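# Slide the door fully open without slamming it

## Task

Push or pull the sliding door until it is completely open, and make sure it stays open by itself once the robot lets go. Nothing else in the room may be moved from its starting place. The door must not be slammed in either direction, and the robot must not topple or be left leaning; either of those means failure.

## Robot and tools

ROBOT. A wheeled base that can drive in any direction carries a column roughly 1.75 m high. A carriage rides 1.0 m of that column (joint lift_m) and holds two identical arms, left and right, each with six joints and a two-finger gripper. Arm bases sit near 0.57 m + lift_m above the floor, and some carriage parts hang about 0.15 m lower. A hand can reach 0.78 m from its shoulder but only about 0.38 m below its arm base. The hand is about 0.16 m long, 0.1 m wide, 0.14 m with fingers open. Parked arm: joints 1-6 = 0, 0.05, 0.05, 1.45, 0, 0; with both parked the robot's footprint is about 0.95 m wide by 0.7 m long. Wheel motors are strong (7 N m).

CAMERAS. carriage_camera is fixed on the carriage, facing forward and tilted about 20 degrees down. left_wrist_camera and right_wrist_camera look out beyond the fingertips. Calibration (intrinsics K, distortion D, T_world_to_cam mapping the base frame into each camera) is supplied and may be slightly off; wrist camera poses depend on joint readings and can be less accurate.

FRAMES. Base frame: origin on the floor below the base centre, x forward, y left, z up. left_hand and right_hand readings are in this frame, at the point between the finger pads; quat_wxyz rotates base axes into hand axes (hand z along the fingers, fingers open along hand y; hand pointing straight up with joints 1, 5, 6 at 0 gives 1,0,0,0). The odometry frame is the base frame as it was when the scene began; base_odometry counts wheel rotation only, so slip shows as travel. Heading is in radians, left positive, -3.142 to 3.142.

TOOL execute_actions. Arguments: actions (a list holding one action, or empty to just read state and images) and cameras (list of names from carriage_camera, left_wrist_camera, right_wrist_camera, all; omitted/null/["all"] gives every camera, [] gives none). An action may contain base, joints, or both; they start at the same moment.
- base: exactly one relative move measured from where the base last reported itself. translate_m: metres forward (+) or back (-), range -2 to 2. strafe_m: metres sideways, left positive, -2 to 2. rotate_rad: radians of turn in place, counter-clockwise/left positive, -6.3 to 6.3.
- joints: a single object for both arms, keyed by joint name, each value an absolute target (not an offset). lift_m 0 to 1 (metres). For each arm (left_ or right_ prefix): joint1_rad -2.617 to 3.054 (swing about vertical, 0 ahead, + to the left); joint2_rad 0 to 3.141 (shoulder: 0 upper arm level pointing back, 1.57 vertical, 3.14 level pointing forward); joint3_rad 0 to 3.141 (elbow: 0 folded, 3.14 straight); joint4_rad -1.57 to 1.57 (wrist pitch, + lifts the fingertips); joint5_rad -1.57 to 1.57 (wrist yaw, + swings fingertips to the RIGHT, opposite to joint1); joint6_rad -2.094 to 2.094 (roll about the finger axis, + clockwise seen from the forearm); gripper_m 0 to 0.093 (metres between pads). Done tolerances: lift 0.004, joint1 0.02, joints 2-3 0.055, joint4 0.04, joints 5-6 0.02, gripper 0.004.
Joints or base left out may keep driving to an earlier target without showing it. Unknown keys or values out of range reject the call and nothing moves. No action runs beyond 15 s. If a result reports a stop, later motion calls in the same reply are skipped.

TOOL wait: seconds 0 to 10; commands nothing new, returns state and images. TOOL zoom_image: camera plus region [x0, y0, x1, y1] in pixels of that camera's most recent full image, origin top-left, at most 504 by 504. TOOL finished_scene: scene = the current scene's number; irreversible; the result states whether the goal was met, and for the next scene gives its task.

RESULT LINES. base_status and joint_status describe how the last accepted action ended: done (for the base, wheels turned the commanded amount, slip included); off_target (resting short of the target, possibly still pushing); contact_stop or time_out (old target dropped, holding where stopped); not_followed, under "joint command not followed" with a cause line, means a self-collision check blocked that arm's targets (its gripper target still runs) and they may be retried later. on_its_own lists uncommanded behaviour; "held at" is the held target, not the actual position. motor_effort gives percent of maximum, + toward larger joint values, peak in brackets; readings carry offset and noise. A lift effort that drops as the lift lowers means a hand is resting on something. drive_wheels larger at rest than after free driving means the base is still pushing something. Joint torques are raw drive output, nonzero even unloaded. ARM HIT means an arm struck the robot hard. MOTOR HOT appears from 75 °C; at 90 °C that arm pauses 10 s, at 100 °C it goes limp (OVER-TEMPERATURE FAULT, joints report limit_stop_at_motor_heat; resend targets). Outstretched arms heat quickly, so fold them when not needed.

CAUTIONS. Move the door gently and steadily so it never slams open or shut, and confirm it stays open after release. Do not disturb other objects. Contact stops often react late; after a blocked drive, back off about 0.2 m (or reverse the turn), repeat if still pressing. Arms have no contact stop and will spring to targets once freed. Keep the arms from striking or squeezing each other. Avoid tipping: high carriage, long reach, pulling hard and abrupt stops all reduce stability, and only the images reveal a lean. Driving backward under a table edge can tip the robot. Hand position readings drift at long reach.

Each tool is called in YAML: its name, and indented under it one key for each argument.

## Session

execute_actions:
  actions: []

Scene clock: 0.00 s.
Joint torques (N m, as the arm reports them, + toward a larger angle): no reading
base_odometry: x=+0.000 y=+0.000 heading=+0.000 (m, m, rad; odometry frame)
base_status: not commanded
joint_positions: lift_m=+0.302 left_joint1_rad=-0.009 left_joint2_rad=+0.046 left_joint3_rad=+0.042 left_joint4_rad=+1.486 left_joint5_rad=-0.014 left_joint6_rad=+0.012 left_gripper_m=+0.095 right_joint1_rad=+0.028 right_joint2_rad=+0.060 right_joint3_rad=+0.055 right_joint4_rad=+1.499 right_joint5_rad=+0.020 right_joint6_rad=+0.046 right_gripper_m=+0.094
joint_status: not commanded
motor_effort: lift_m=+30 drive_wheels=+3 (%)
left_hand: x=+0.2797 y=+0.3271 z=+1.2997 quat_wxyz=(+0.999, -0.006, +0.045, +0.002) (m; base frame)
right_hand: x=+0.2770 y=-0.3277 z=+1.3034 quat_wxyz=(+0.999, +0.010, +0.039, +0.037) (m; base frame)
pictures: carriage_camera, left_wrist_camera, right_wrist_camera
Images, in order (width x height): carriage_camera 504x504, left_wrist_camera 504x504, right_wrist_camera 504x504.

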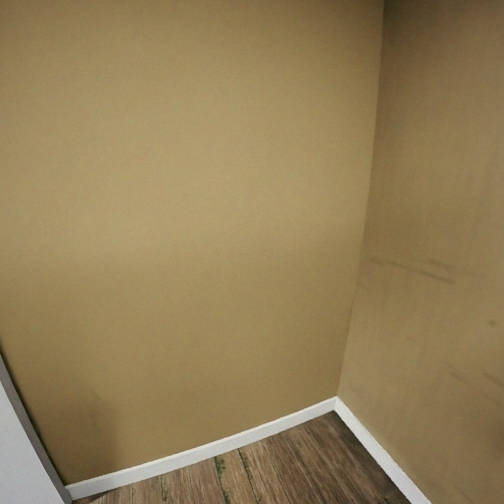

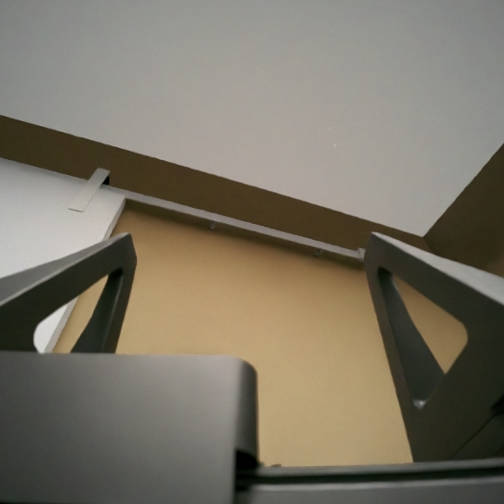

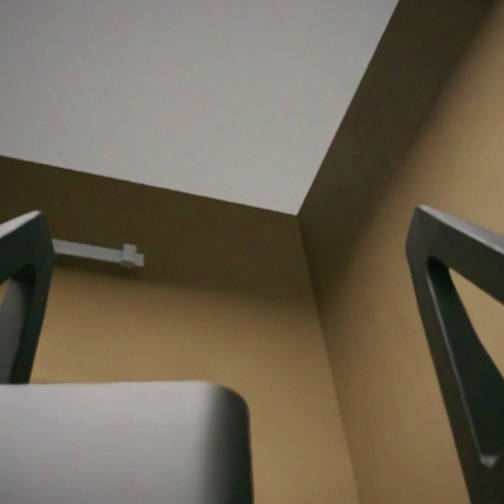

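I can see a barn-style door on a rail to my left. I'll turn left to get a better view.

execute_actions:
  actions:
    - {"base": {"rotate_rad": 0.7}}

Scene clock: 5.27 s.
Joint torques (N m, as the arm reports them, + toward a larger angle): left_arm=[-0.36  4.34  6.66 -0.23 -0.09 -0.02] | right_arm=[-0.11  5.24  5.76 -0.32  0.05  0.  ]
base_odometry: x=+0.000 y=+0.000 heading=+0.699 (m, m, rad; odometry frame)
base_status: done
joint_positions: lift_m=+0.302 left_joint1_rad=-0.009 left_joint2_rad=+0.046 left_joint3_rad=+0.042 left_joint4_rad=+1.486 left_joint5_rad=-0.014 left_joint6_rad=+0.012 left_gripper_m=+0.095 right_joint1_rad=+0.028 right_joint2_rad=+0.060 right_joint3_rad=+0.055 right_joint4_rad=+1.499 right_joint5_rad=+0.020 right_joint6_rad=+0.046 right_gripper_m=+0.094
joint_status: not commanded
motor_effort: lift_m=+30(30) drive_wheels=+10(27) (%)
left_hand: x=+0.2797 y=+0.3271 z=+1.2997 quat_wxyz=(+0.999, -0.006, +0.045, +0.002) (m; base frame)
right_hand: x=+0.2770 y=-0.3277 z=+1.3034 quat_wxyz=(+0.999, +0.010, +0.039, +0.037) (m; base frame)
pictures: carriage_camera, left_wrist_camera, right_wrist_camera
Images, in order (width x height): carriage_camera 504x504, left_wrist_camera 504x504, right_wrist_camera 504x504.

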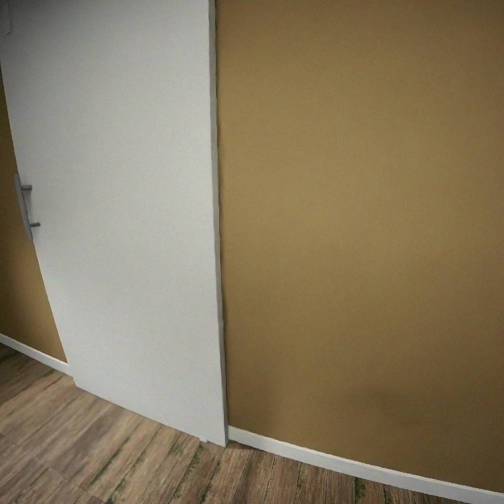

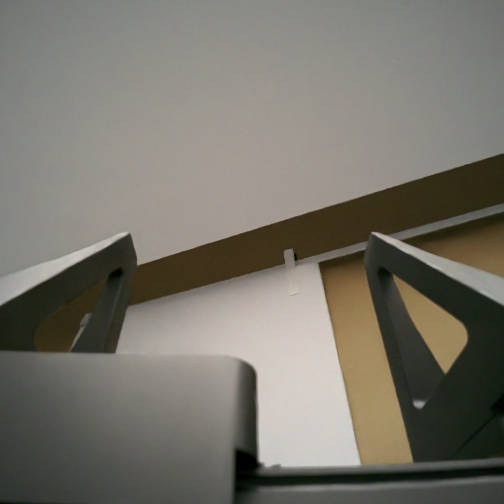

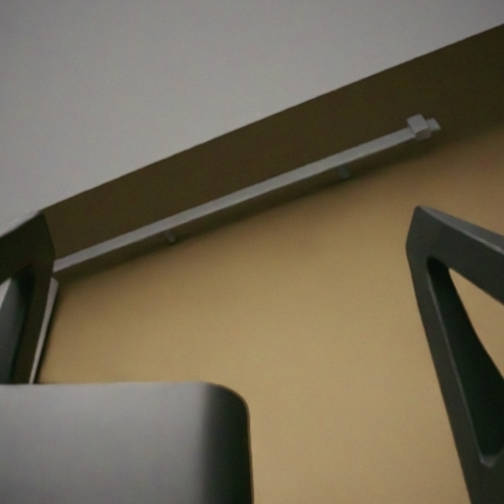

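execute_actions:
  actions:
    - {"base": {"rotate_rad": -0.36}}

execute_actions:
  actions:
    - {"base": {"strafe_m": 0.6}}

Scene clock: 62.00 s.
Joint torques (N m, as the arm reports them, + toward a larger angle): left_arm=[-0.36  4.12  6.76 -0.19 -0.09 -0.03] | right_arm=[-0.11  5.2   5.78 -0.29  0.05 -0.01]
base_odometry: x=+0.000 y=+0.000 heading=+0.340 (m, m, rad; odometry frame)
base_status: done
joint_positions: lift_m=+0.302 left_joint1_rad=-0.009 left_joint2_rad=+0.046 left_joint3_rad=+0.042 left_joint4_rad=+1.485 left_joint5_rad=-0.014 left_joint6_rad=+0.012 left_gripper_m=+0.095 right_joint1_rad=+0.028 right_joint2_rad=+0.060 right_joint3_rad=+0.055 right_joint4_rad=+1.498 right_joint5_rad=+0.020 right_joint6_rad=+0.046 right_gripper_m=+0.094
joint_status: not commanded
motor_effort: lift_m=+30(30) drive_wheels=-17(16) (%)
left_hand: x=+0.2798 y=+0.3271 z=+1.2997 quat_wxyz=(+0.999, -0.006, +0.045, +0.002) (m; base frame)
right_hand: x=+0.2772 y=-0.3277 z=+1.3034 quat_wxyz=(+0.999, +0.010, +0.039, +0.037) (m; base frame)
pictures: carriage_camera, left_wrist_camera, right_wrist_camera
camera_calibration (this result's frames):
left_wrist_camera: T_world_to_cam=[[0.00564508, -0.999981, -0.00240844, 0.330839], [0.728831, 0.0057634, -0.684669, 0.690587], [0.68467, 0.00210966, 0.72885, -1.02227], [0, 0, 0, 1]] pos_world=[0.194731, 0.329009, 1.2187]
right_wrist_camera: T_world_to_cam=[[0.0698898, -0.996004, -0.0555954, -0.271832], [0.732775, 0.0890749, -0.674616, 0.704761], [0.676872, 0.00640984, 0.736072, -1.01884], [0, 0, 0, 1]] pos_world=[0.192193, -0.326992, 1.21027]
Images, in order (width x height): carriage_camera 504x504, left_wrist_camera 504x504, right_wrist_camera 504x504.

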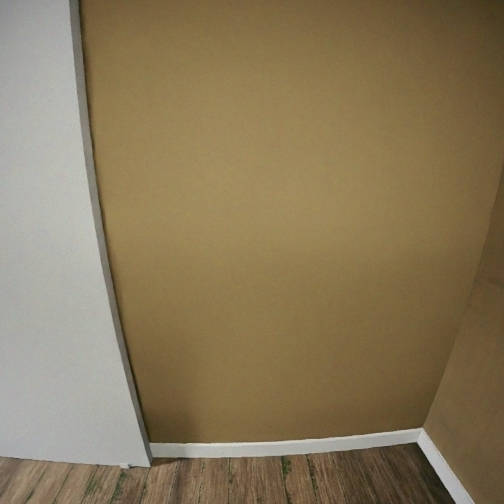

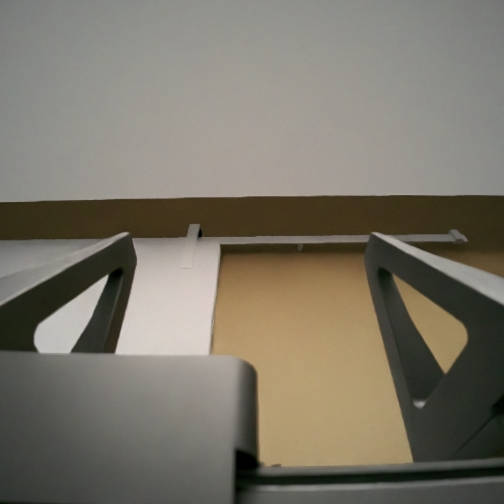

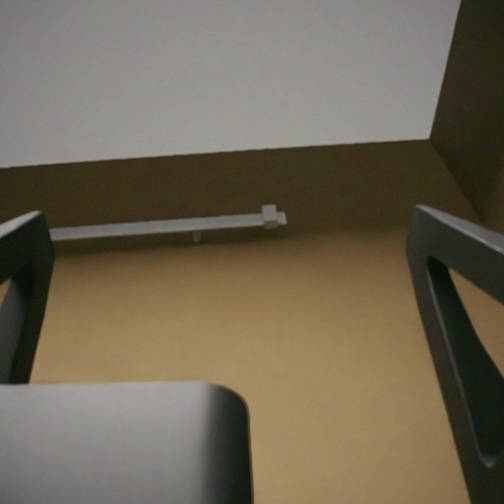

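Scene clock: 65.37 s.
Joint torques (N m, as the arm reports them, + toward a larger angle): left_arm=[-0.43  4.32  6.7  -0.25 -0.12 -0.02] | right_arm=[-0.06  5.24  5.75 -0.3   0.05  0.  ]
base_odometry: x=-0.201 y=+0.565 heading=+0.342 (m, m, rad; odometry frame)
base_status: done
joint_positions: lift_m=+0.302 left_joint1_rad=-0.009 left_joint2_rad=+0.046 left_joint3_rad=+0.042 left_joint4_rad=+1.486 left_joint5_rad=-0.014 left_joint6_rad=+0.012 left_gripper_m=+0.095 right_joint1_rad=+0.028 right_joint2_rad=+0.060 right_joint3_rad=+0.055 right_joint4_rad=+1.499 right_joint5_rad=+0.020 right_joint6_rad=+0.046 right_gripper_m=+0.094
joint_status: not commanded
motor_effort: lift_m=+30(30) drive_wheels=-11(28) (%)
left_hand: x=+0.2796 y=+0.3271 z=+1.2997 quat_wxyz=(+0.999, -0.006, +0.045, +0.002) (m; base frame)
right_hand: x=+0.2771 y=-0.3277 z=+1.3034 quat_wxyz=(+0.999, +0.010, +0.039, +0.037) (m; base frame)
pictures: carriage_camera, left_wrist_camera, right_wrist_camera
camera_calibration (this result's frames):
left_wrist_camera: T_world_to_cam=[[0.00564691, -0.999981, -0.00239693, 0.330826], [0.729353, 0.00575847, -0.684113, 0.689868], [0.684114, 0.00211492, 0.729372, -1.02268], [0, 0, 0, 1]] pos_world=[0.194606, 0.32901, 1.21866]
right_wrist_camera: T_world_to_cam=[[0.069911, -0.996004, -0.0555795, -0.271854], [0.733032, 0.0890822, -0.674335, 0.704401], [0.676592, 0.0064019, 0.736331, -1.01905], [0, 0, 0, 1]] pos_world=[0.192135, -0.326994, 1.21025]
Images, in order (width x height): carriage_camera 504x504, left_wrist_camera 504x504, right_wrist_camera 504x504.

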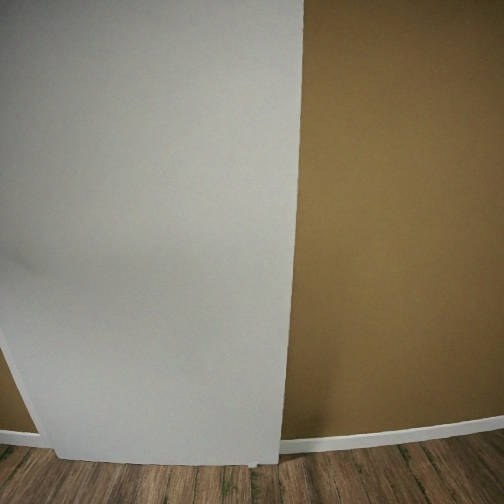

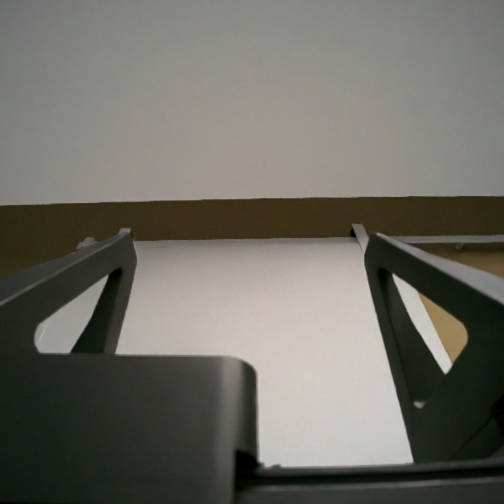

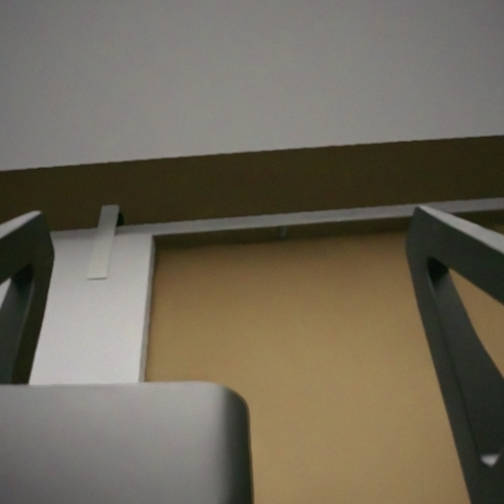

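execute_actions:
  actions:
    - {"base": {"strafe_m": 0.5}}

Scene clock: 70.73 s.
Joint torques (N m, as the arm reports them, + toward a larger angle): left_arm=[-0.39  4.35  6.49 -0.24 -0.07 -0.03] | right_arm=[-0.11  5.2   5.76 -0.29  0.04  0.  ]
base_odometry: x=-0.370 y=+1.036 heading=+0.343 (m, m, rad; odometry frame)
base_status: done
joint_positions: lift_m=+0.302 left_joint1_rad=-0.009 left_joint2_rad=+0.046 left_joint3_rad=+0.042 left_joint4_rad=+1.487 left_joint5_rad=-0.014 left_joint6_rad=+0.012 left_gripper_m=+0.095 right_joint1_rad=+0.028 right_joint2_rad=+0.060 right_joint3_rad=+0.055 right_joint4_rad=+1.498 right_joint5_rad=+0.020 right_joint6_rad=+0.046 right_gripper_m=+0.094
joint_status: not commanded
motor_effort: lift_m=+30(30) drive_wheels=-12(21) (%)
left_hand: x=+0.2794 y=+0.3271 z=+1.2997 quat_wxyz=(+0.999, -0.006, +0.044, +0.002) (m; base frame)
right_hand: x=+0.2772 y=-0.3277 z=+1.3034 quat_wxyz=(+0.999, +0.010, +0.039, +0.037) (m; base frame)
pictures: carriage_camera, left_wrist_camera, right_wrist_camera
camera_calibration (this result's frames):
left_wrist_camera: T_world_to_cam=[[0.00564873, -0.999981, -0.00238541, 0.330813], [0.729875, 0.00575354, -0.683556, 0.689148], [0.683557, 0.00212017, 0.729894, -1.02309], [0, 0, 0, 1]] pos_world=[0.194481, 0.329011, 1.21861]
right_wrist_camera: T_world_to_cam=[[0.0698898, -0.996004, -0.0555954, -0.271832], [0.732775, 0.0890749, -0.674616, 0.704761], [0.676872, 0.00640984, 0.736072, -1.01884], [0, 0, 0, 1]] pos_world=[0.192193, -0.326992, 1.21027]
Images, in order (width x height): carriage_camera 504x504, left_wrist_camera 504x504, right_wrist_camera 504x504.

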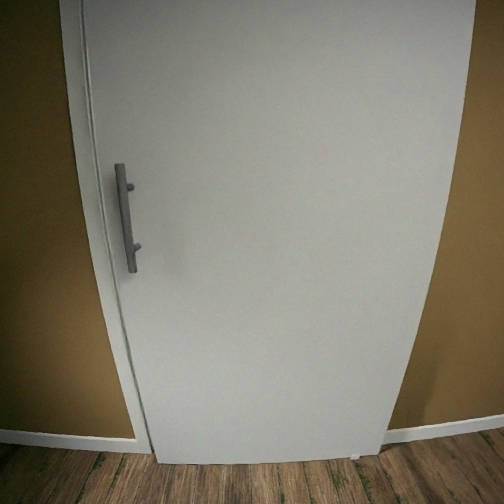

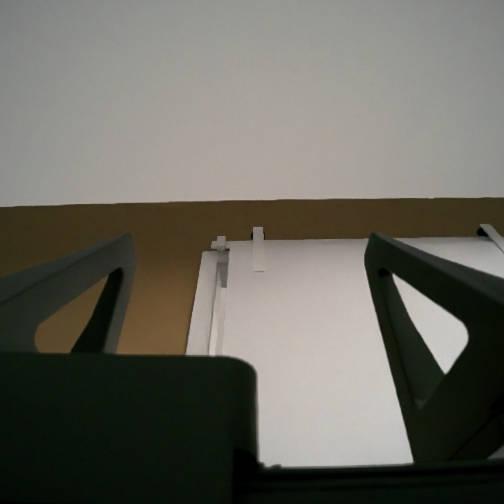

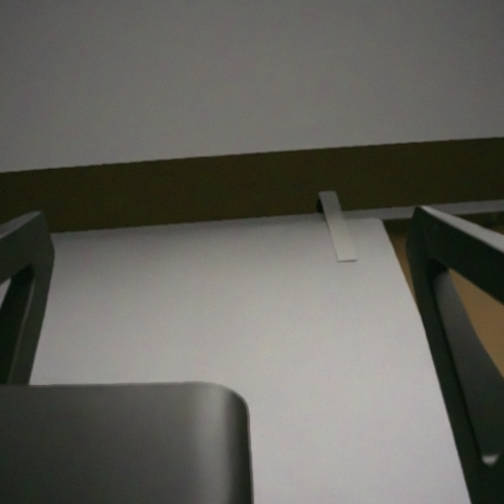

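execute_actions:
  actions:
    - {"joints": {"left_joint2_rad": 1.4, "left_joint3_rad": 1.4, "left_joint4_rad": 0.0}}

Scene clock: 95.97 s.
Joint torques (N m, as the arm reports them, + toward a larger angle): left_arm=[-0.33 -5.82 11.41  2.19 -0.08 -0.03] | right_arm=[-0.13  5.24  5.79 -0.3   0.05  0.  ]
base_odometry: x=-0.370 y=+1.036 heading=+0.343 (m, m, rad; odometry frame)
base_status: not commanded
joint_positions: lift_m=+0.302 left_joint1_rad=-0.009 left_joint2_rad=+1.397 left_joint3_rad=+1.371 left_joint4_rad=-0.007 left_joint5_rad=-0.014 left_joint6_rad=+0.012 left_gripper_m=+0.095 right_joint1_rad=+0.028 right_joint2_rad=+0.060 right_joint3_rad=+0.055 right_joint4_rad=+1.498 right_joint5_rad=+0.020 right_joint6_rad=+0.046 right_gripper_m=+0.094
joint_status: all done
motor_effort: lift_m=+30(30) drive_wheels=-12(12) (%)
left_hand: x=+0.7224 y=+0.3229 z=+1.2896 quat_wxyz=(+0.695, +0.003, +0.718, +0.006) (m; base frame)
right_hand: x=+0.2772 y=-0.3277 z=+1.3034 quat_wxyz=(+0.999, +0.010, +0.039, +0.037) (m; base frame)
pictures: carriage_camera, left_wrist_camera, right_wrist_camera
camera_calibration (this result's frames):
left_wrist_camera: T_world_to_cam=[[-0.0109733, -0.999824, -0.0152012, 0.352589], [-0.641231, 0.0187008, -0.76712, 1.45304], [0.76727, 0.00132968, -0.641323, 0.389635], [0, 0, 0, 1]] pos_world=[0.636648, 0.324836, 1.3699]
right_wrist_camera: T_world_to_cam=[[0.0698898, -0.996004, -0.0555954, -0.271832], [0.732775, 0.0890749, -0.674616, 0.704762], [0.676872, 0.00640984, 0.736072, -1.01884], [0, 0, 0, 1]] pos_world=[0.192193, -0.326992, 1.21027]
Images, in order (width x height): carriage_camera 504x504, left_wrist_camera 504x504, right_wrist_camera 504x504.

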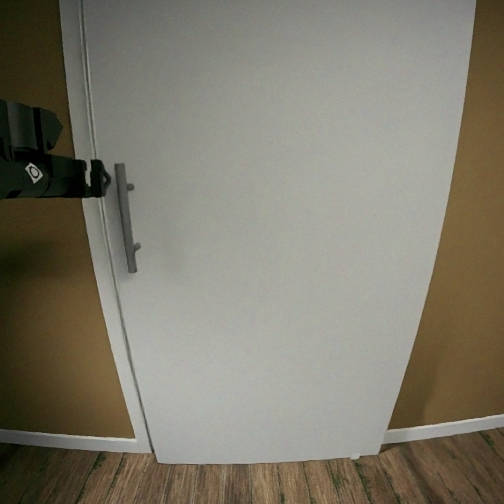

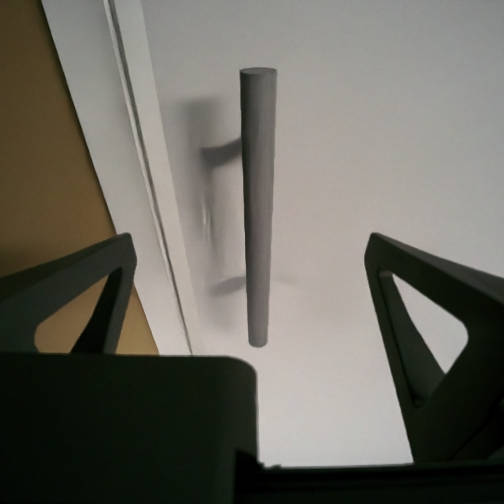

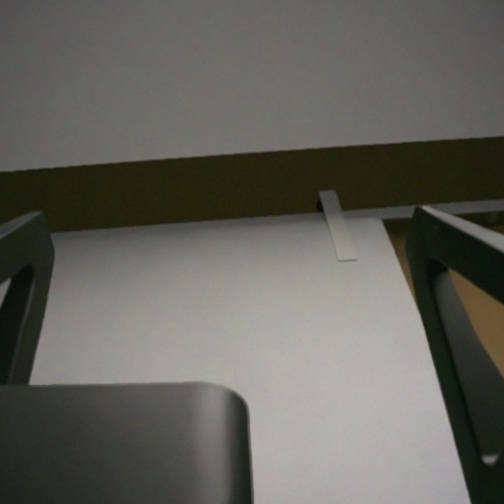

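The handle is centred between the fingers, but the hand is level with its top. I'll lower the lift so the hand lines up with the middle of the handle.

execute_actions:
  actions:
    - {"joints": {"lift_m": 0.17}}

execute_actions:
  actions:
    - {"base": {"translate_m": 0.09}}

Scene clock: 103.97 s.
Joint torques (N m, as the arm reports them, + toward a larger angle): left_arm=[-0.29 -5.89 10.32  2.29 -0.08 -0.03] | right_arm=[-0.11  5.22  5.79 -0.31  0.05  0.  ]
base_odometry: x=-0.370 y=+1.036 heading=+0.343 (m, m, rad; odometry frame)
base_status: not commanded
joint_positions: lift_m=+0.170 left_joint1_rad=-0.009 left_joint2_rad=+1.397 left_joint3_rad=+1.383 left_joint4_rad=-0.013 left_joint5_rad=-0.014 left_joint6_rad=+0.012 left_gripper_m=+0.095 right_joint1_rad=+0.028 right_joint2_rad=+0.060 right_joint3_rad=+0.055 right_joint4_rad=+1.498 right_joint5_rad=+0.020 right_joint6_rad=+0.046 right_gripper_m=+0.094
joint_status: all done
motor_effort: lift_m=+26(26) drive_wheels=-11(12) (%)
left_hand: x=+0.7218 y=+0.3229 z=+1.1616 quat_wxyz=(+0.698, +0.003, +0.717, +0.006) (m; base frame)
right_hand: x=+0.2772 y=-0.3277 z=+1.1712 quat_wxyz=(+0.999, +0.010, +0.039, +0.037) (m; base frame)
pictures: carriage_camera, left_wrist_camera, right_wrist_camera
camera_calibration (this result's frames):
carriage_camera: T_world_to_cam=[[-0.0480079, -0.998829, 0.00591163, 0.00185379], [-0.310664, 0.00930637, -0.950474, 1.15656], [0.949307, -0.0474668, -0.310747, 0.174404], [0, 0, 0, 1]] pos_world=[0.193827, -0.000633349, 1.15346]
left_wrist_camera: T_world_to_cam=[[-0.0108862, -0.999825, -0.0152097, 0.350589], [-0.636831, 0.0186593, -0.770778, 1.35555], [0.770927, 0.00129515, -0.636922, 0.300249], [0, 0, 0, 1]] pos_world=[0.6356, 0.324846, 1.24139]
right_wrist_camera: T_world_to_cam=[[0.0698898, -0.996004, -0.0555954, -0.279184], [0.732775, 0.0890749, -0.674616, 0.615553], [0.676872, 0.00640984, 0.736072, -0.921507], [0, 0, 0, 1]] pos_world=[0.192193, -0.326992, 1.07804]
Images, in order (width x height): carriage_camera 504x504, left_wrist_camera 504x504, right_wrist_camera 504x504.

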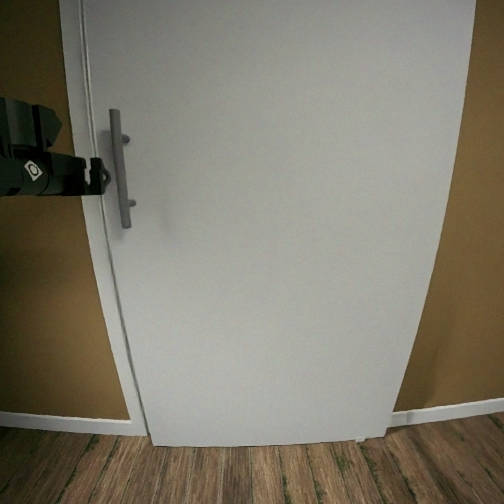

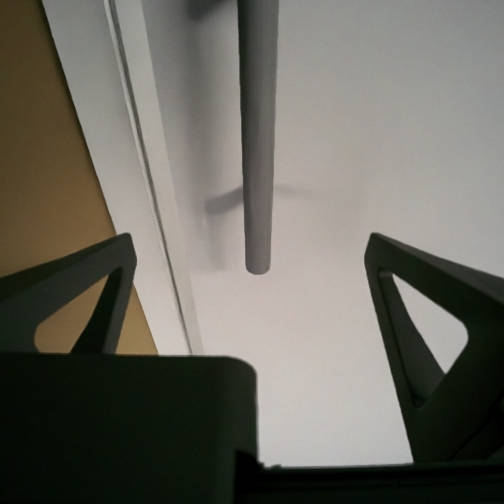

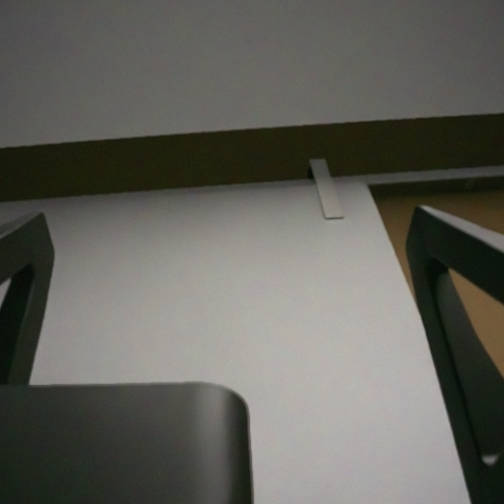

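Scene clock: 105.47 s.
Joint torques (N m, as the arm reports them, + toward a larger angle): left_arm=[-0.31 -5.8  10.53  2.24 -0.1  -0.04] | right_arm=[-0.11  5.23  5.79 -0.3   0.05  0.  ]
base_odometry: x=-0.285 y=+1.067 heading=+0.344 (m, m, rad; odometry frame)
base_status: done
joint_positions: lift_m=+0.170 left_joint1_rad=-0.009 left_joint2_rad=+1.397 left_joint3_rad=+1.383 left_joint4_rad=-0.010 left_joint5_rad=-0.014 left_joint6_rad=+0.012 left_gripper_m=+0.095 right_joint1_rad=+0.028 right_joint2_rad=+0.060 right_joint3_rad=+0.055 right_joint4_rad=+1.498 right_joint5_rad=+0.020 right_joint6_rad=+0.046 right_gripper_m=+0.094
joint_status: not commanded
motor_effort: lift_m=+26(26) drive_wheels=-9(15) (%)
left_hand: x=+0.7219 y=+0.3230 z=+1.1625 quat_wxyz=(+0.699, +0.003, +0.715, +0.006) (m; base frame)
right_hand: x=+0.2772 y=-0.3277 z=+1.1712 quat_wxyz=(+0.999, +0.010, +0.039, +0.037) (m; base frame)
pictures: carriage_camera, left_wrist_camera, right_wrist_camera
camera_calibration (this result's frames):
carriage_camera: T_world_to_cam=[[-0.0480079, -0.998829, 0.00591163, 0.00185379], [-0.310664, 0.00930637, -0.950474, 1.15656], [0.949307, -0.0474668, -0.310747, 0.174404], [0, 0, 0, 1]] pos_world=[0.193827, -0.000633349, 1.15346]
left_wrist_camera: T_world_to_cam=[[-0.0104527, -0.999829, -0.0152235, 0.350372], [-0.634188, 0.0183993, -0.77296, 1.35692], [0.773108, 0.00157503, -0.634272, 0.296024], [0, 0, 0, 1]] pos_world=[0.635346, 0.32488, 1.24194]
right_wrist_camera: T_world_to_cam=[[0.0698898, -0.996004, -0.0555954, -0.279184], [0.732775, 0.0890749, -0.674616, 0.615553], [0.676872, 0.00640984, 0.736072, -0.921507], [0, 0, 0, 1]] pos_world=[0.192193, -0.326992, 1.07804]
Images, in order (width x height): carriage_camera 504x504, left_wrist_camera 504x504, right_wrist_camera 504x504.

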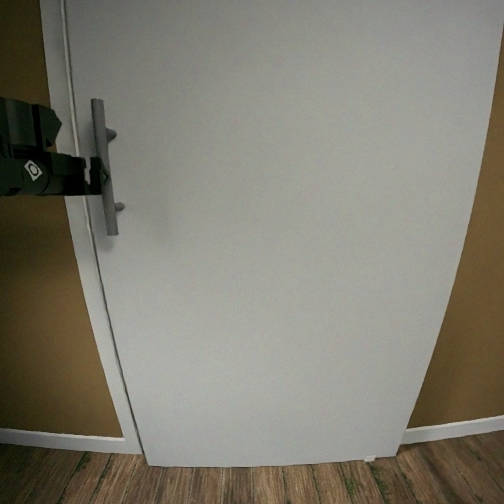

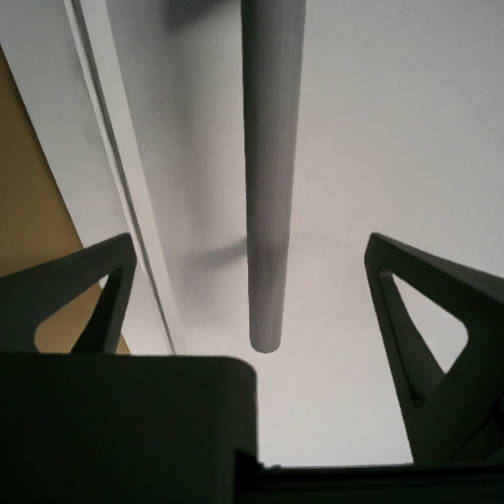

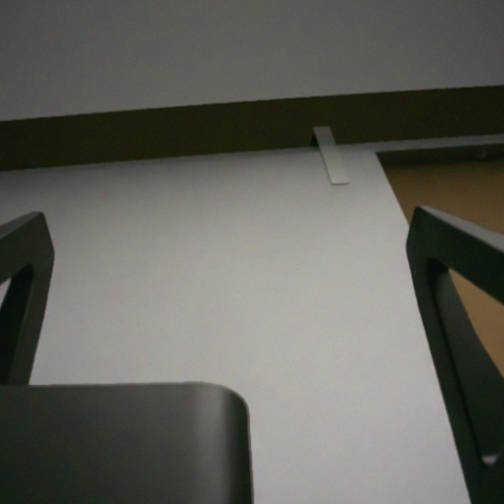

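execute_actions:
  actions:
    - {"base": {"translate_m": 0.05}}

Scene clock: 114.90 s.
Joint torques (N m, as the arm reports them, + toward a larger angle): left_arm=[-0.3  -5.93 10.33  2.2  -0.08 -0.04] | right_arm=[-0.12  5.28  5.81 -0.31  0.05  0.01]
base_odometry: x=-0.238 y=+1.084 heading=+0.345 (m, m, rad; odometry frame)
base_status: done
joint_positions: lift_m=+0.170 left_joint1_rad=-0.009 left_joint2_rad=+1.397 left_joint3_rad=+1.383 left_joint4_rad=-0.008 left_joint5_rad=-0.014 left_joint6_rad=+0.012 left_gripper_m=+0.095 right_joint1_rad=+0.028 right_joint2_rad=+0.060 right_joint3_rad=+0.055 right_joint4_rad=+1.499 right_joint5_rad=+0.020 right_joint6_rad=+0.046 right_gripper_m=+0.094
joint_status: not commanded
motor_effort: lift_m=+26(26) drive_wheels=-8(15) (%)
left_hand: x=+0.7219 y=+0.3230 z=+1.1627 quat_wxyz=(+0.699, +0.003, +0.715, +0.006) (m; base frame)
right_hand: x=+0.2771 y=-0.3277 z=+1.1712 quat_wxyz=(+0.999, +0.010, +0.039, +0.037) (m; base frame)
pictures: carriage_camera, left_wrist_camera, right_wrist_camera
camera_calibration (this result's frames):
carriage_camera: T_world_to_cam=[[-0.0480079, -0.998829, 0.00591163, 0.00185379], [-0.310664, 0.00930637, -0.950474, 1.15656], [0.949307, -0.0474668, -0.310747, 0.174404], [0, 0, 0, 1]] pos_world=[0.193827, -0.000633349, 1.15346]
left_wrist_camera: T_world_to_cam=[[-0.0104353, -0.99983, -0.0152247, 0.350365], [-0.633303, 0.0183909, -0.773686, 1.35735], [0.773834, 0.00156818, -0.633387, 0.294647], [0, 0, 0, 1]] pos_world=[0.635262, 0.324881, 1.24212]
right_wrist_camera: T_world_to_cam=[[0.069911, -0.996004, -0.0555795, -0.279204], [0.733032, 0.0890822, -0.674335, 0.615229], [0.676592, 0.0064019, 0.736331, -0.921677], [0, 0, 0, 1]] pos_world=[0.192135, -0.326994, 1.07801]
Images, in order (width x height): carriage_camera 504x504, left_wrist_camera 504x504, right_wrist_camera 504x504.

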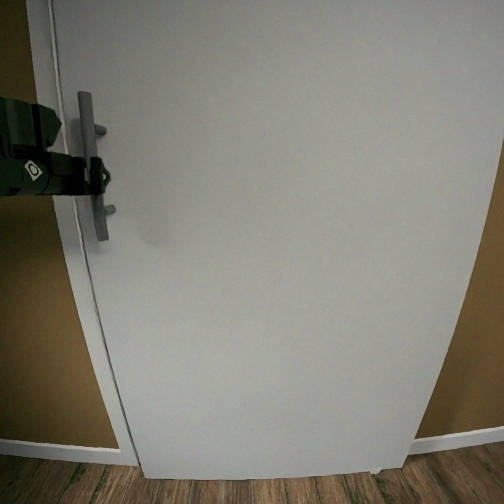

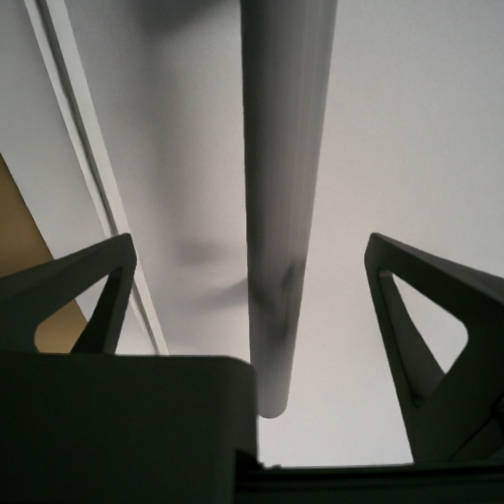

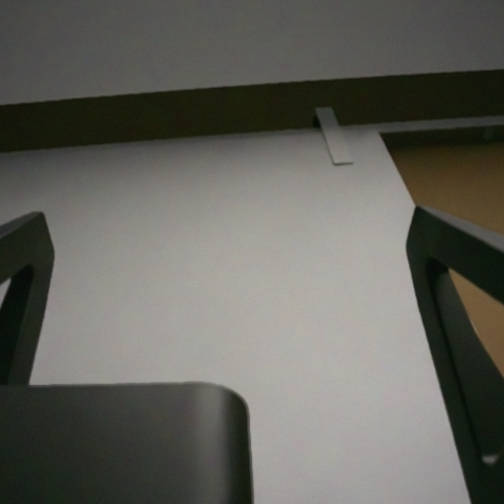

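execute_actions:
  actions:
    - {"joints": {"left_gripper_m": 0.0}}

Scene clock: 119.07 s.
Joint torques (N m, as the arm reports them, + toward a larger angle): left_arm=[ 0.55 -5.7  10.38  2.23 -0.34  0.01] | right_arm=[-0.13  5.24  5.83 -0.31  0.05  0.  ]
base_odometry: x=-0.238 y=+1.084 heading=+0.345 (m, m, rad; odometry frame)
base_status: not commanded
joint_positions: lift_m=+0.170 left_joint1_rad=-0.020 left_joint2_rad=+1.397 left_joint3_rad=+1.383 left_joint4_rad=-0.009 left_joint5_rad=+0.015 left_joint6_rad=+0.010 left_gripper_m=+0.022 right_joint1_rad=+0.028 right_joint2_rad=+0.060 right_joint3_rad=+0.055 right_joint4_rad=+1.499 right_joint5_rad=+0.020 right_joint6_rad=+0.046 right_gripper_m=+0.094
joint_status: left_gripper_m off_target (ended at +0.022, target +0.000)
motor_effort: lift_m=+26(26) drive_wheels=-8(8) (%)
left_hand: x=+0.7217 y=+0.3130 z=+1.1625 quat_wxyz=(+0.699, +0.016, +0.715, -0.009) (m; base frame)
right_hand: x=+0.2771 y=-0.3277 z=+1.1712 quat_wxyz=(+0.999, +0.010, +0.039, +0.037) (m; base frame)
pictures: carriage_camera, left_wrist_camera, right_wrist_camera
camera_calibration (this result's frames):
carriage_camera: T_world_to_cam=[[-0.0480079, -0.998829, 0.00591163, 0.00185379], [-0.310664, 0.00930637, -0.950474, 1.15656], [0.949307, -0.0474668, -0.310747, 0.174404], [0, 0, 0, 1]] pos_world=[0.193827, -0.000633349, 1.15346]
left_wrist_camera: T_world_to_cam=[[-0.0504086, -0.998658, -0.0118806, 0.364934], [-0.632742, 0.0411377, -0.77327, 1.34928], [0.772721, -0.031462, -0.633966, 0.306478], [0, 0, 0, 1]] pos_world=[0.635322, 0.318581, 1.24199]
right_wrist_camera: T_world_to_cam=[[0.069911, -0.996004, -0.0555795, -0.279204], [0.733032, 0.0890822, -0.674335, 0.615229], [0.676592, 0.0064019, 0.736331, -0.921677], [0, 0, 0, 1]] pos_world=[0.192135, -0.326994, 1.07801]
Images, in order (width x height): carriage_camera 504x504, left_wrist_camera 504x504, right_wrist_camera 504x504.

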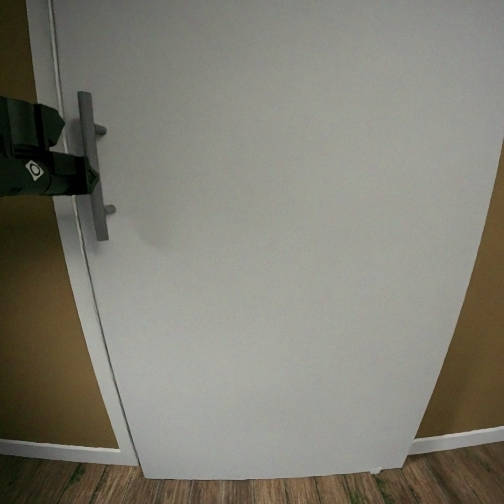

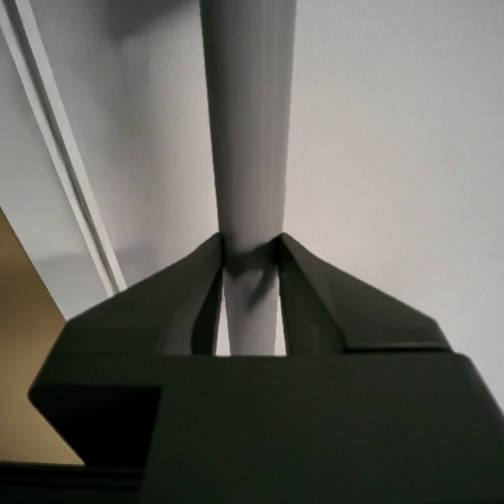

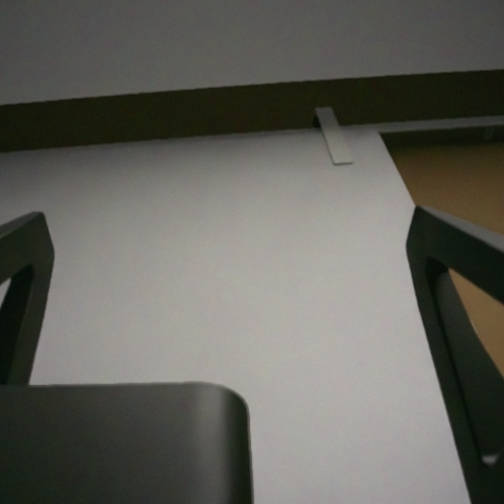

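The gripper has closed on the handle, stopping at a 0.022 m gap. Next I'll strafe right in moderate steps to slide the door open.

execute_actions:
  actions:
    - {"base": {"strafe_m": -0.3}}

Scene clock: 124.50 s.
Joint torques (N m, as the arm reports them, + toward a larger angle): left_arm=[-0.47 -5.01  9.96  2.26 -0.04  0.03] | right_arm=[-0.12  5.16  5.78 -0.32  0.02  0.  ]
base_odometry: x=-0.215 y=+1.021 heading=+0.347 (m, m, rad; odometry frame)
base_status: strafe_m contact_stop (by the wheels' count: -0.067 of -0.300)
joint_positions: lift_m=+0.170 left_joint1_rad=-0.008 left_joint2_rad=+1.389 left_joint3_rad=+1.386 left_joint4_rad=-0.010 left_joint5_rad=-0.023 left_joint6_rad=+0.008 left_gripper_m=+0.001 right_joint1_rad=+0.028 right_joint2_rad=+0.061 right_joint3_rad=+0.055 right_joint4_rad=+1.500 right_joint5_rad=+0.022 right_joint6_rad=+0.046 right_gripper_m=+0.094
joint_status: not commanded
on_its_own: left_gripper_m moved -0.021 to your old target +0.000
motor_effort: lift_m=+27(27) drive_wheels=+4(19) (%)
left_hand: x=+0.7193 y=+0.3250 z=+1.1671 quat_wxyz=(+0.702, -0.002, +0.712, +0.008) (m; base frame)
right_hand: x=+0.2771 y=-0.3282 z=+1.1711 quat_wxyz=(+0.999, +0.011, +0.039, +0.037) (m; base frame)
pictures: carriage_camera, left_wrist_camera, right_wrist_camera
camera_calibration (this result's frames):
carriage_camera: T_world_to_cam=[[-0.0480079, -0.998829, 0.00591163, 0.00185399], [-0.310664, 0.00930637, -0.950474, 1.15653], [0.949307, -0.0474668, -0.310747, 0.174393], [0, 0, 0, 1]] pos_world=[0.193827, -0.000633349, 1.15343]
left_wrist_camera: T_world_to_cam=[[-0.000323126, -0.999942, -0.0107742, 0.340036], [-0.626589, 0.0085993, -0.779302, 1.36399], [0.77935, 0.00649916, -0.626556, 0.285874], [0, 0, 0, 1]] pos_world=[0.631972, 0.326429, 1.24574]
right_wrist_camera: T_world_to_cam=[[0.0697217, -0.995866, -0.0582192, -0.276472], [0.733257, 0.0907312, -0.673871, 0.615208], [0.676367, 0.00429373, 0.736552, -0.92253], [0, 0, 0, 1]] pos_world=[0.19214, -0.327187, 1.07797]
Images, in order (width x height): carriage_camera 504x504, left_wrist_camera 504x504, right_wrist_camera 504x504.

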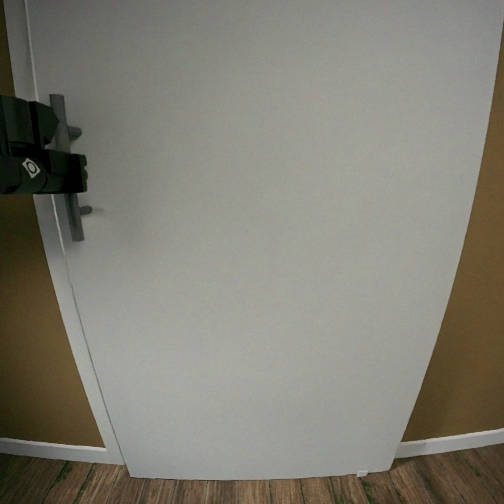

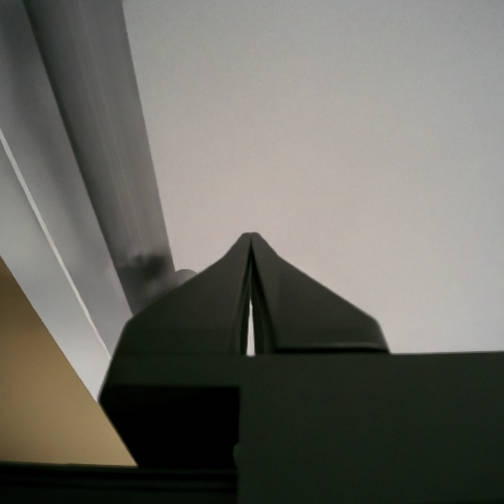

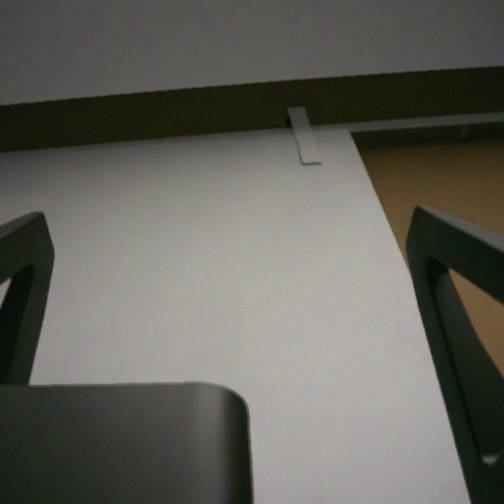

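execute_actions:
  actions:
    - {"base": {"translate_m": -0.08}, "joints": {"left_gripper_m": 0.093}}

execute_actions:
  actions:
    - {"base": {"strafe_m": 0.06}}

Scene clock: 140.70 s.
Joint torques (N m, as the arm reports them, + toward a larger angle): left_arm=[-0.48 -5.02 10.03  2.2  -0.02  0.01] | right_arm=[-0.1   5.17  5.77 -0.31  0.02  0.  ]
base_odometry: x=-0.290 y=+0.993 heading=+0.346 (m, m, rad; odometry frame)
base_status: done
joint_positions: lift_m=+0.170 left_joint1_rad=-0.008 left_joint2_rad=+1.389 left_joint3_rad=+1.386 left_joint4_rad=-0.008 left_joint5_rad=-0.022 left_joint6_rad=+0.008 left_gripper_m=+0.093 right_joint1_rad=+0.028 right_joint2_rad=+0.061 right_joint3_rad=+0.055 right_joint4_rad=+1.500 right_joint5_rad=+0.022 right_joint6_rad=+0.046 right_gripper_m=+0.094
joint_status: all done
motor_effort: lift_m=+27(27) drive_wheels=-4(9) (%)
left_hand: x=+0.7193 y=+0.3249 z=+1.1676 quat_wxyz=(+0.703, -0.002, +0.711, +0.008) (m; base frame)
right_hand: x=+0.2772 y=-0.3282 z=+1.1711 quat_wxyz=(+0.999, +0.011, +0.039, +0.037) (m; base frame)
pictures: carriage_camera, left_wrist_camera, right_wrist_camera
camera_calibration (this result's frames):
carriage_camera: T_world_to_cam=[[-0.0480079, -0.998829, 0.00591163, 0.00185399], [-0.310664, 0.00930637, -0.950474, 1.15653], [0.949307, -0.0474668, -0.310747, 0.174393], [0, 0, 0, 1]] pos_world=[0.193827, -0.000633349, 1.15343]
left_wrist_camera: T_world_to_cam=[[-0.00106545, -0.999942, -0.0107502, 0.340416], [-0.625095, 0.00905699, -0.780496, 1.36453], [0.780548, 0.00588829, -0.625068, 0.283763], [0, 0, 0, 1]] pos_world=[0.631831, 0.326367, 1.24604]
right_wrist_camera: T_world_to_cam=[[0.0696994, -0.995867, -0.0582351, -0.276452], [0.733, 0.0907239, -0.674151, 0.615531], [0.676648, 0.00430167, 0.736294, -0.922361], [0, 0, 0, 1]] pos_world=[0.192198, -0.327185, 1.07799]
Images, in order (width x height): carriage_camera 504x504, left_wrist_camera 504x504, right_wrist_camera 504x504.

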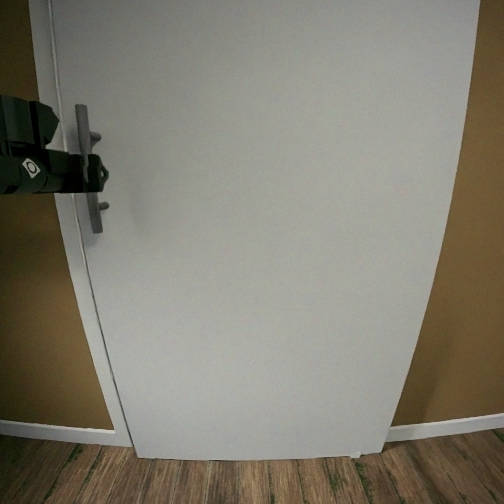

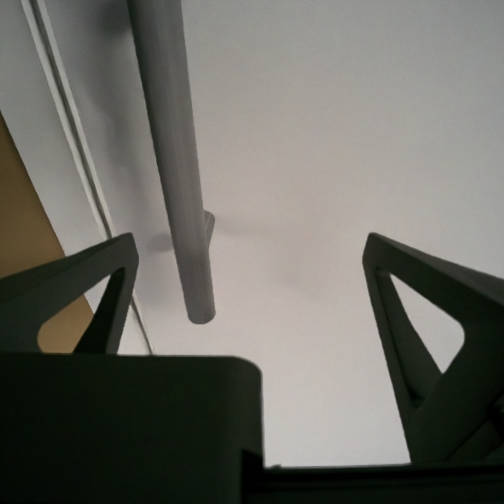

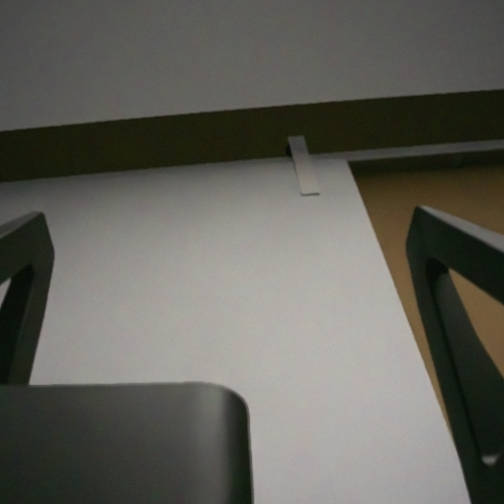

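Scene clock: 142.03 s.
Joint torques (N m, as the arm reports them, + toward a larger angle): left_arm=[-0.44 -5.06 10.03  2.23 -0.03  0.02] | right_arm=[-0.09  5.16  5.73 -0.31  0.03  0.  ]
base_odometry: x=-0.310 y=+1.049 heading=+0.347 (m, m, rad; odometry frame)
base_status: done
joint_positions: lift_m=+0.170 left_joint1_rad=-0.009 left_joint2_rad=+1.389 left_joint3_rad=+1.386 left_joint4_rad=-0.008 left_joint5_rad=-0.020 left_joint6_rad=+0.008 left_gripper_m=+0.093 right_joint1_rad=+0.028 right_joint2_rad=+0.061 right_joint3_rad=+0.055 right_joint4_rad=+1.500 right_joint5_rad=+0.022 right_joint6_rad=+0.046 right_gripper_m=+0.094
joint_status: not commanded
motor_effort: lift_m=+27(27) drive_wheels=+2(9) (%)
left_hand: x=+0.7193 y=+0.3243 z=+1.1676 quat_wxyz=(+0.703, -0.001, +0.711, +0.007) (m; base frame)
right_hand: x=+0.2772 y=-0.3282 z=+1.1711 quat_wxyz=(+0.999, +0.011, +0.039, +0.037) (m; base frame)
pictures: carriage_camera, left_wrist_camera, right_wrist_camera
camera_calibration (this result's frames):
carriage_camera: T_world_to_cam=[[-0.0480079, -0.998829, 0.00591163, 0.00185399], [-0.310664, 0.00930637, -0.950474, 1.15653], [0.949307, -0.0474668, -0.310747, 0.174393], [0, 0, 0, 1]] pos_world=[0.193827, -0.000633349, 1.15343]
left_wrist_camera: T_world_to_cam=[[-0.00373547, -0.999936, -0.0107238, 0.341734], [-0.625069, 0.0107055, -0.780496, 1.36398], [0.780561, 0.00378759, -0.625068, 0.284435], [0, 0, 0, 1]] pos_world=[0.63184, 0.326032, 1.24604]
right_wrist_camera: T_world_to_cam=[[0.0696994, -0.995867, -0.0582351, -0.276452], [0.733, 0.0907239, -0.674151, 0.615531], [0.676648, 0.00430167, 0.736294, -0.922361], [0, 0, 0, 1]] pos_world=[0.192198, -0.327185, 1.07799]
Images, in order (width x height): carriage_camera 504x504, left_wrist_camera 504x504, right_wrist_camera 504x504.

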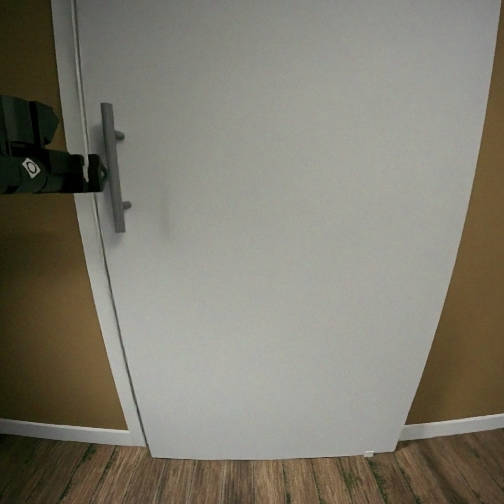

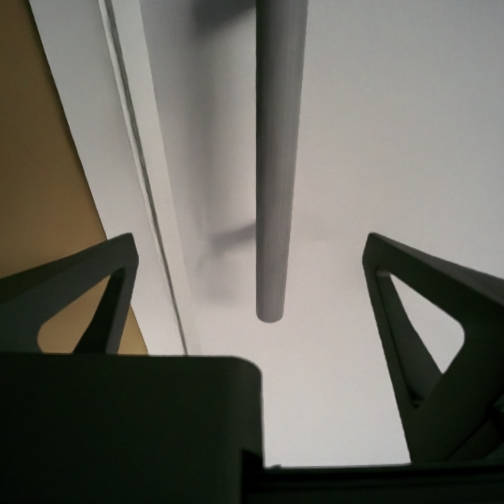

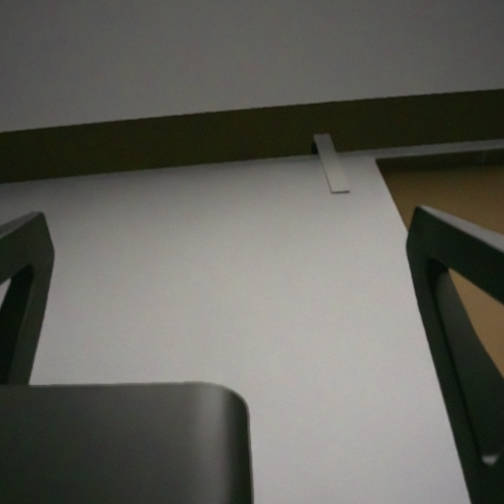

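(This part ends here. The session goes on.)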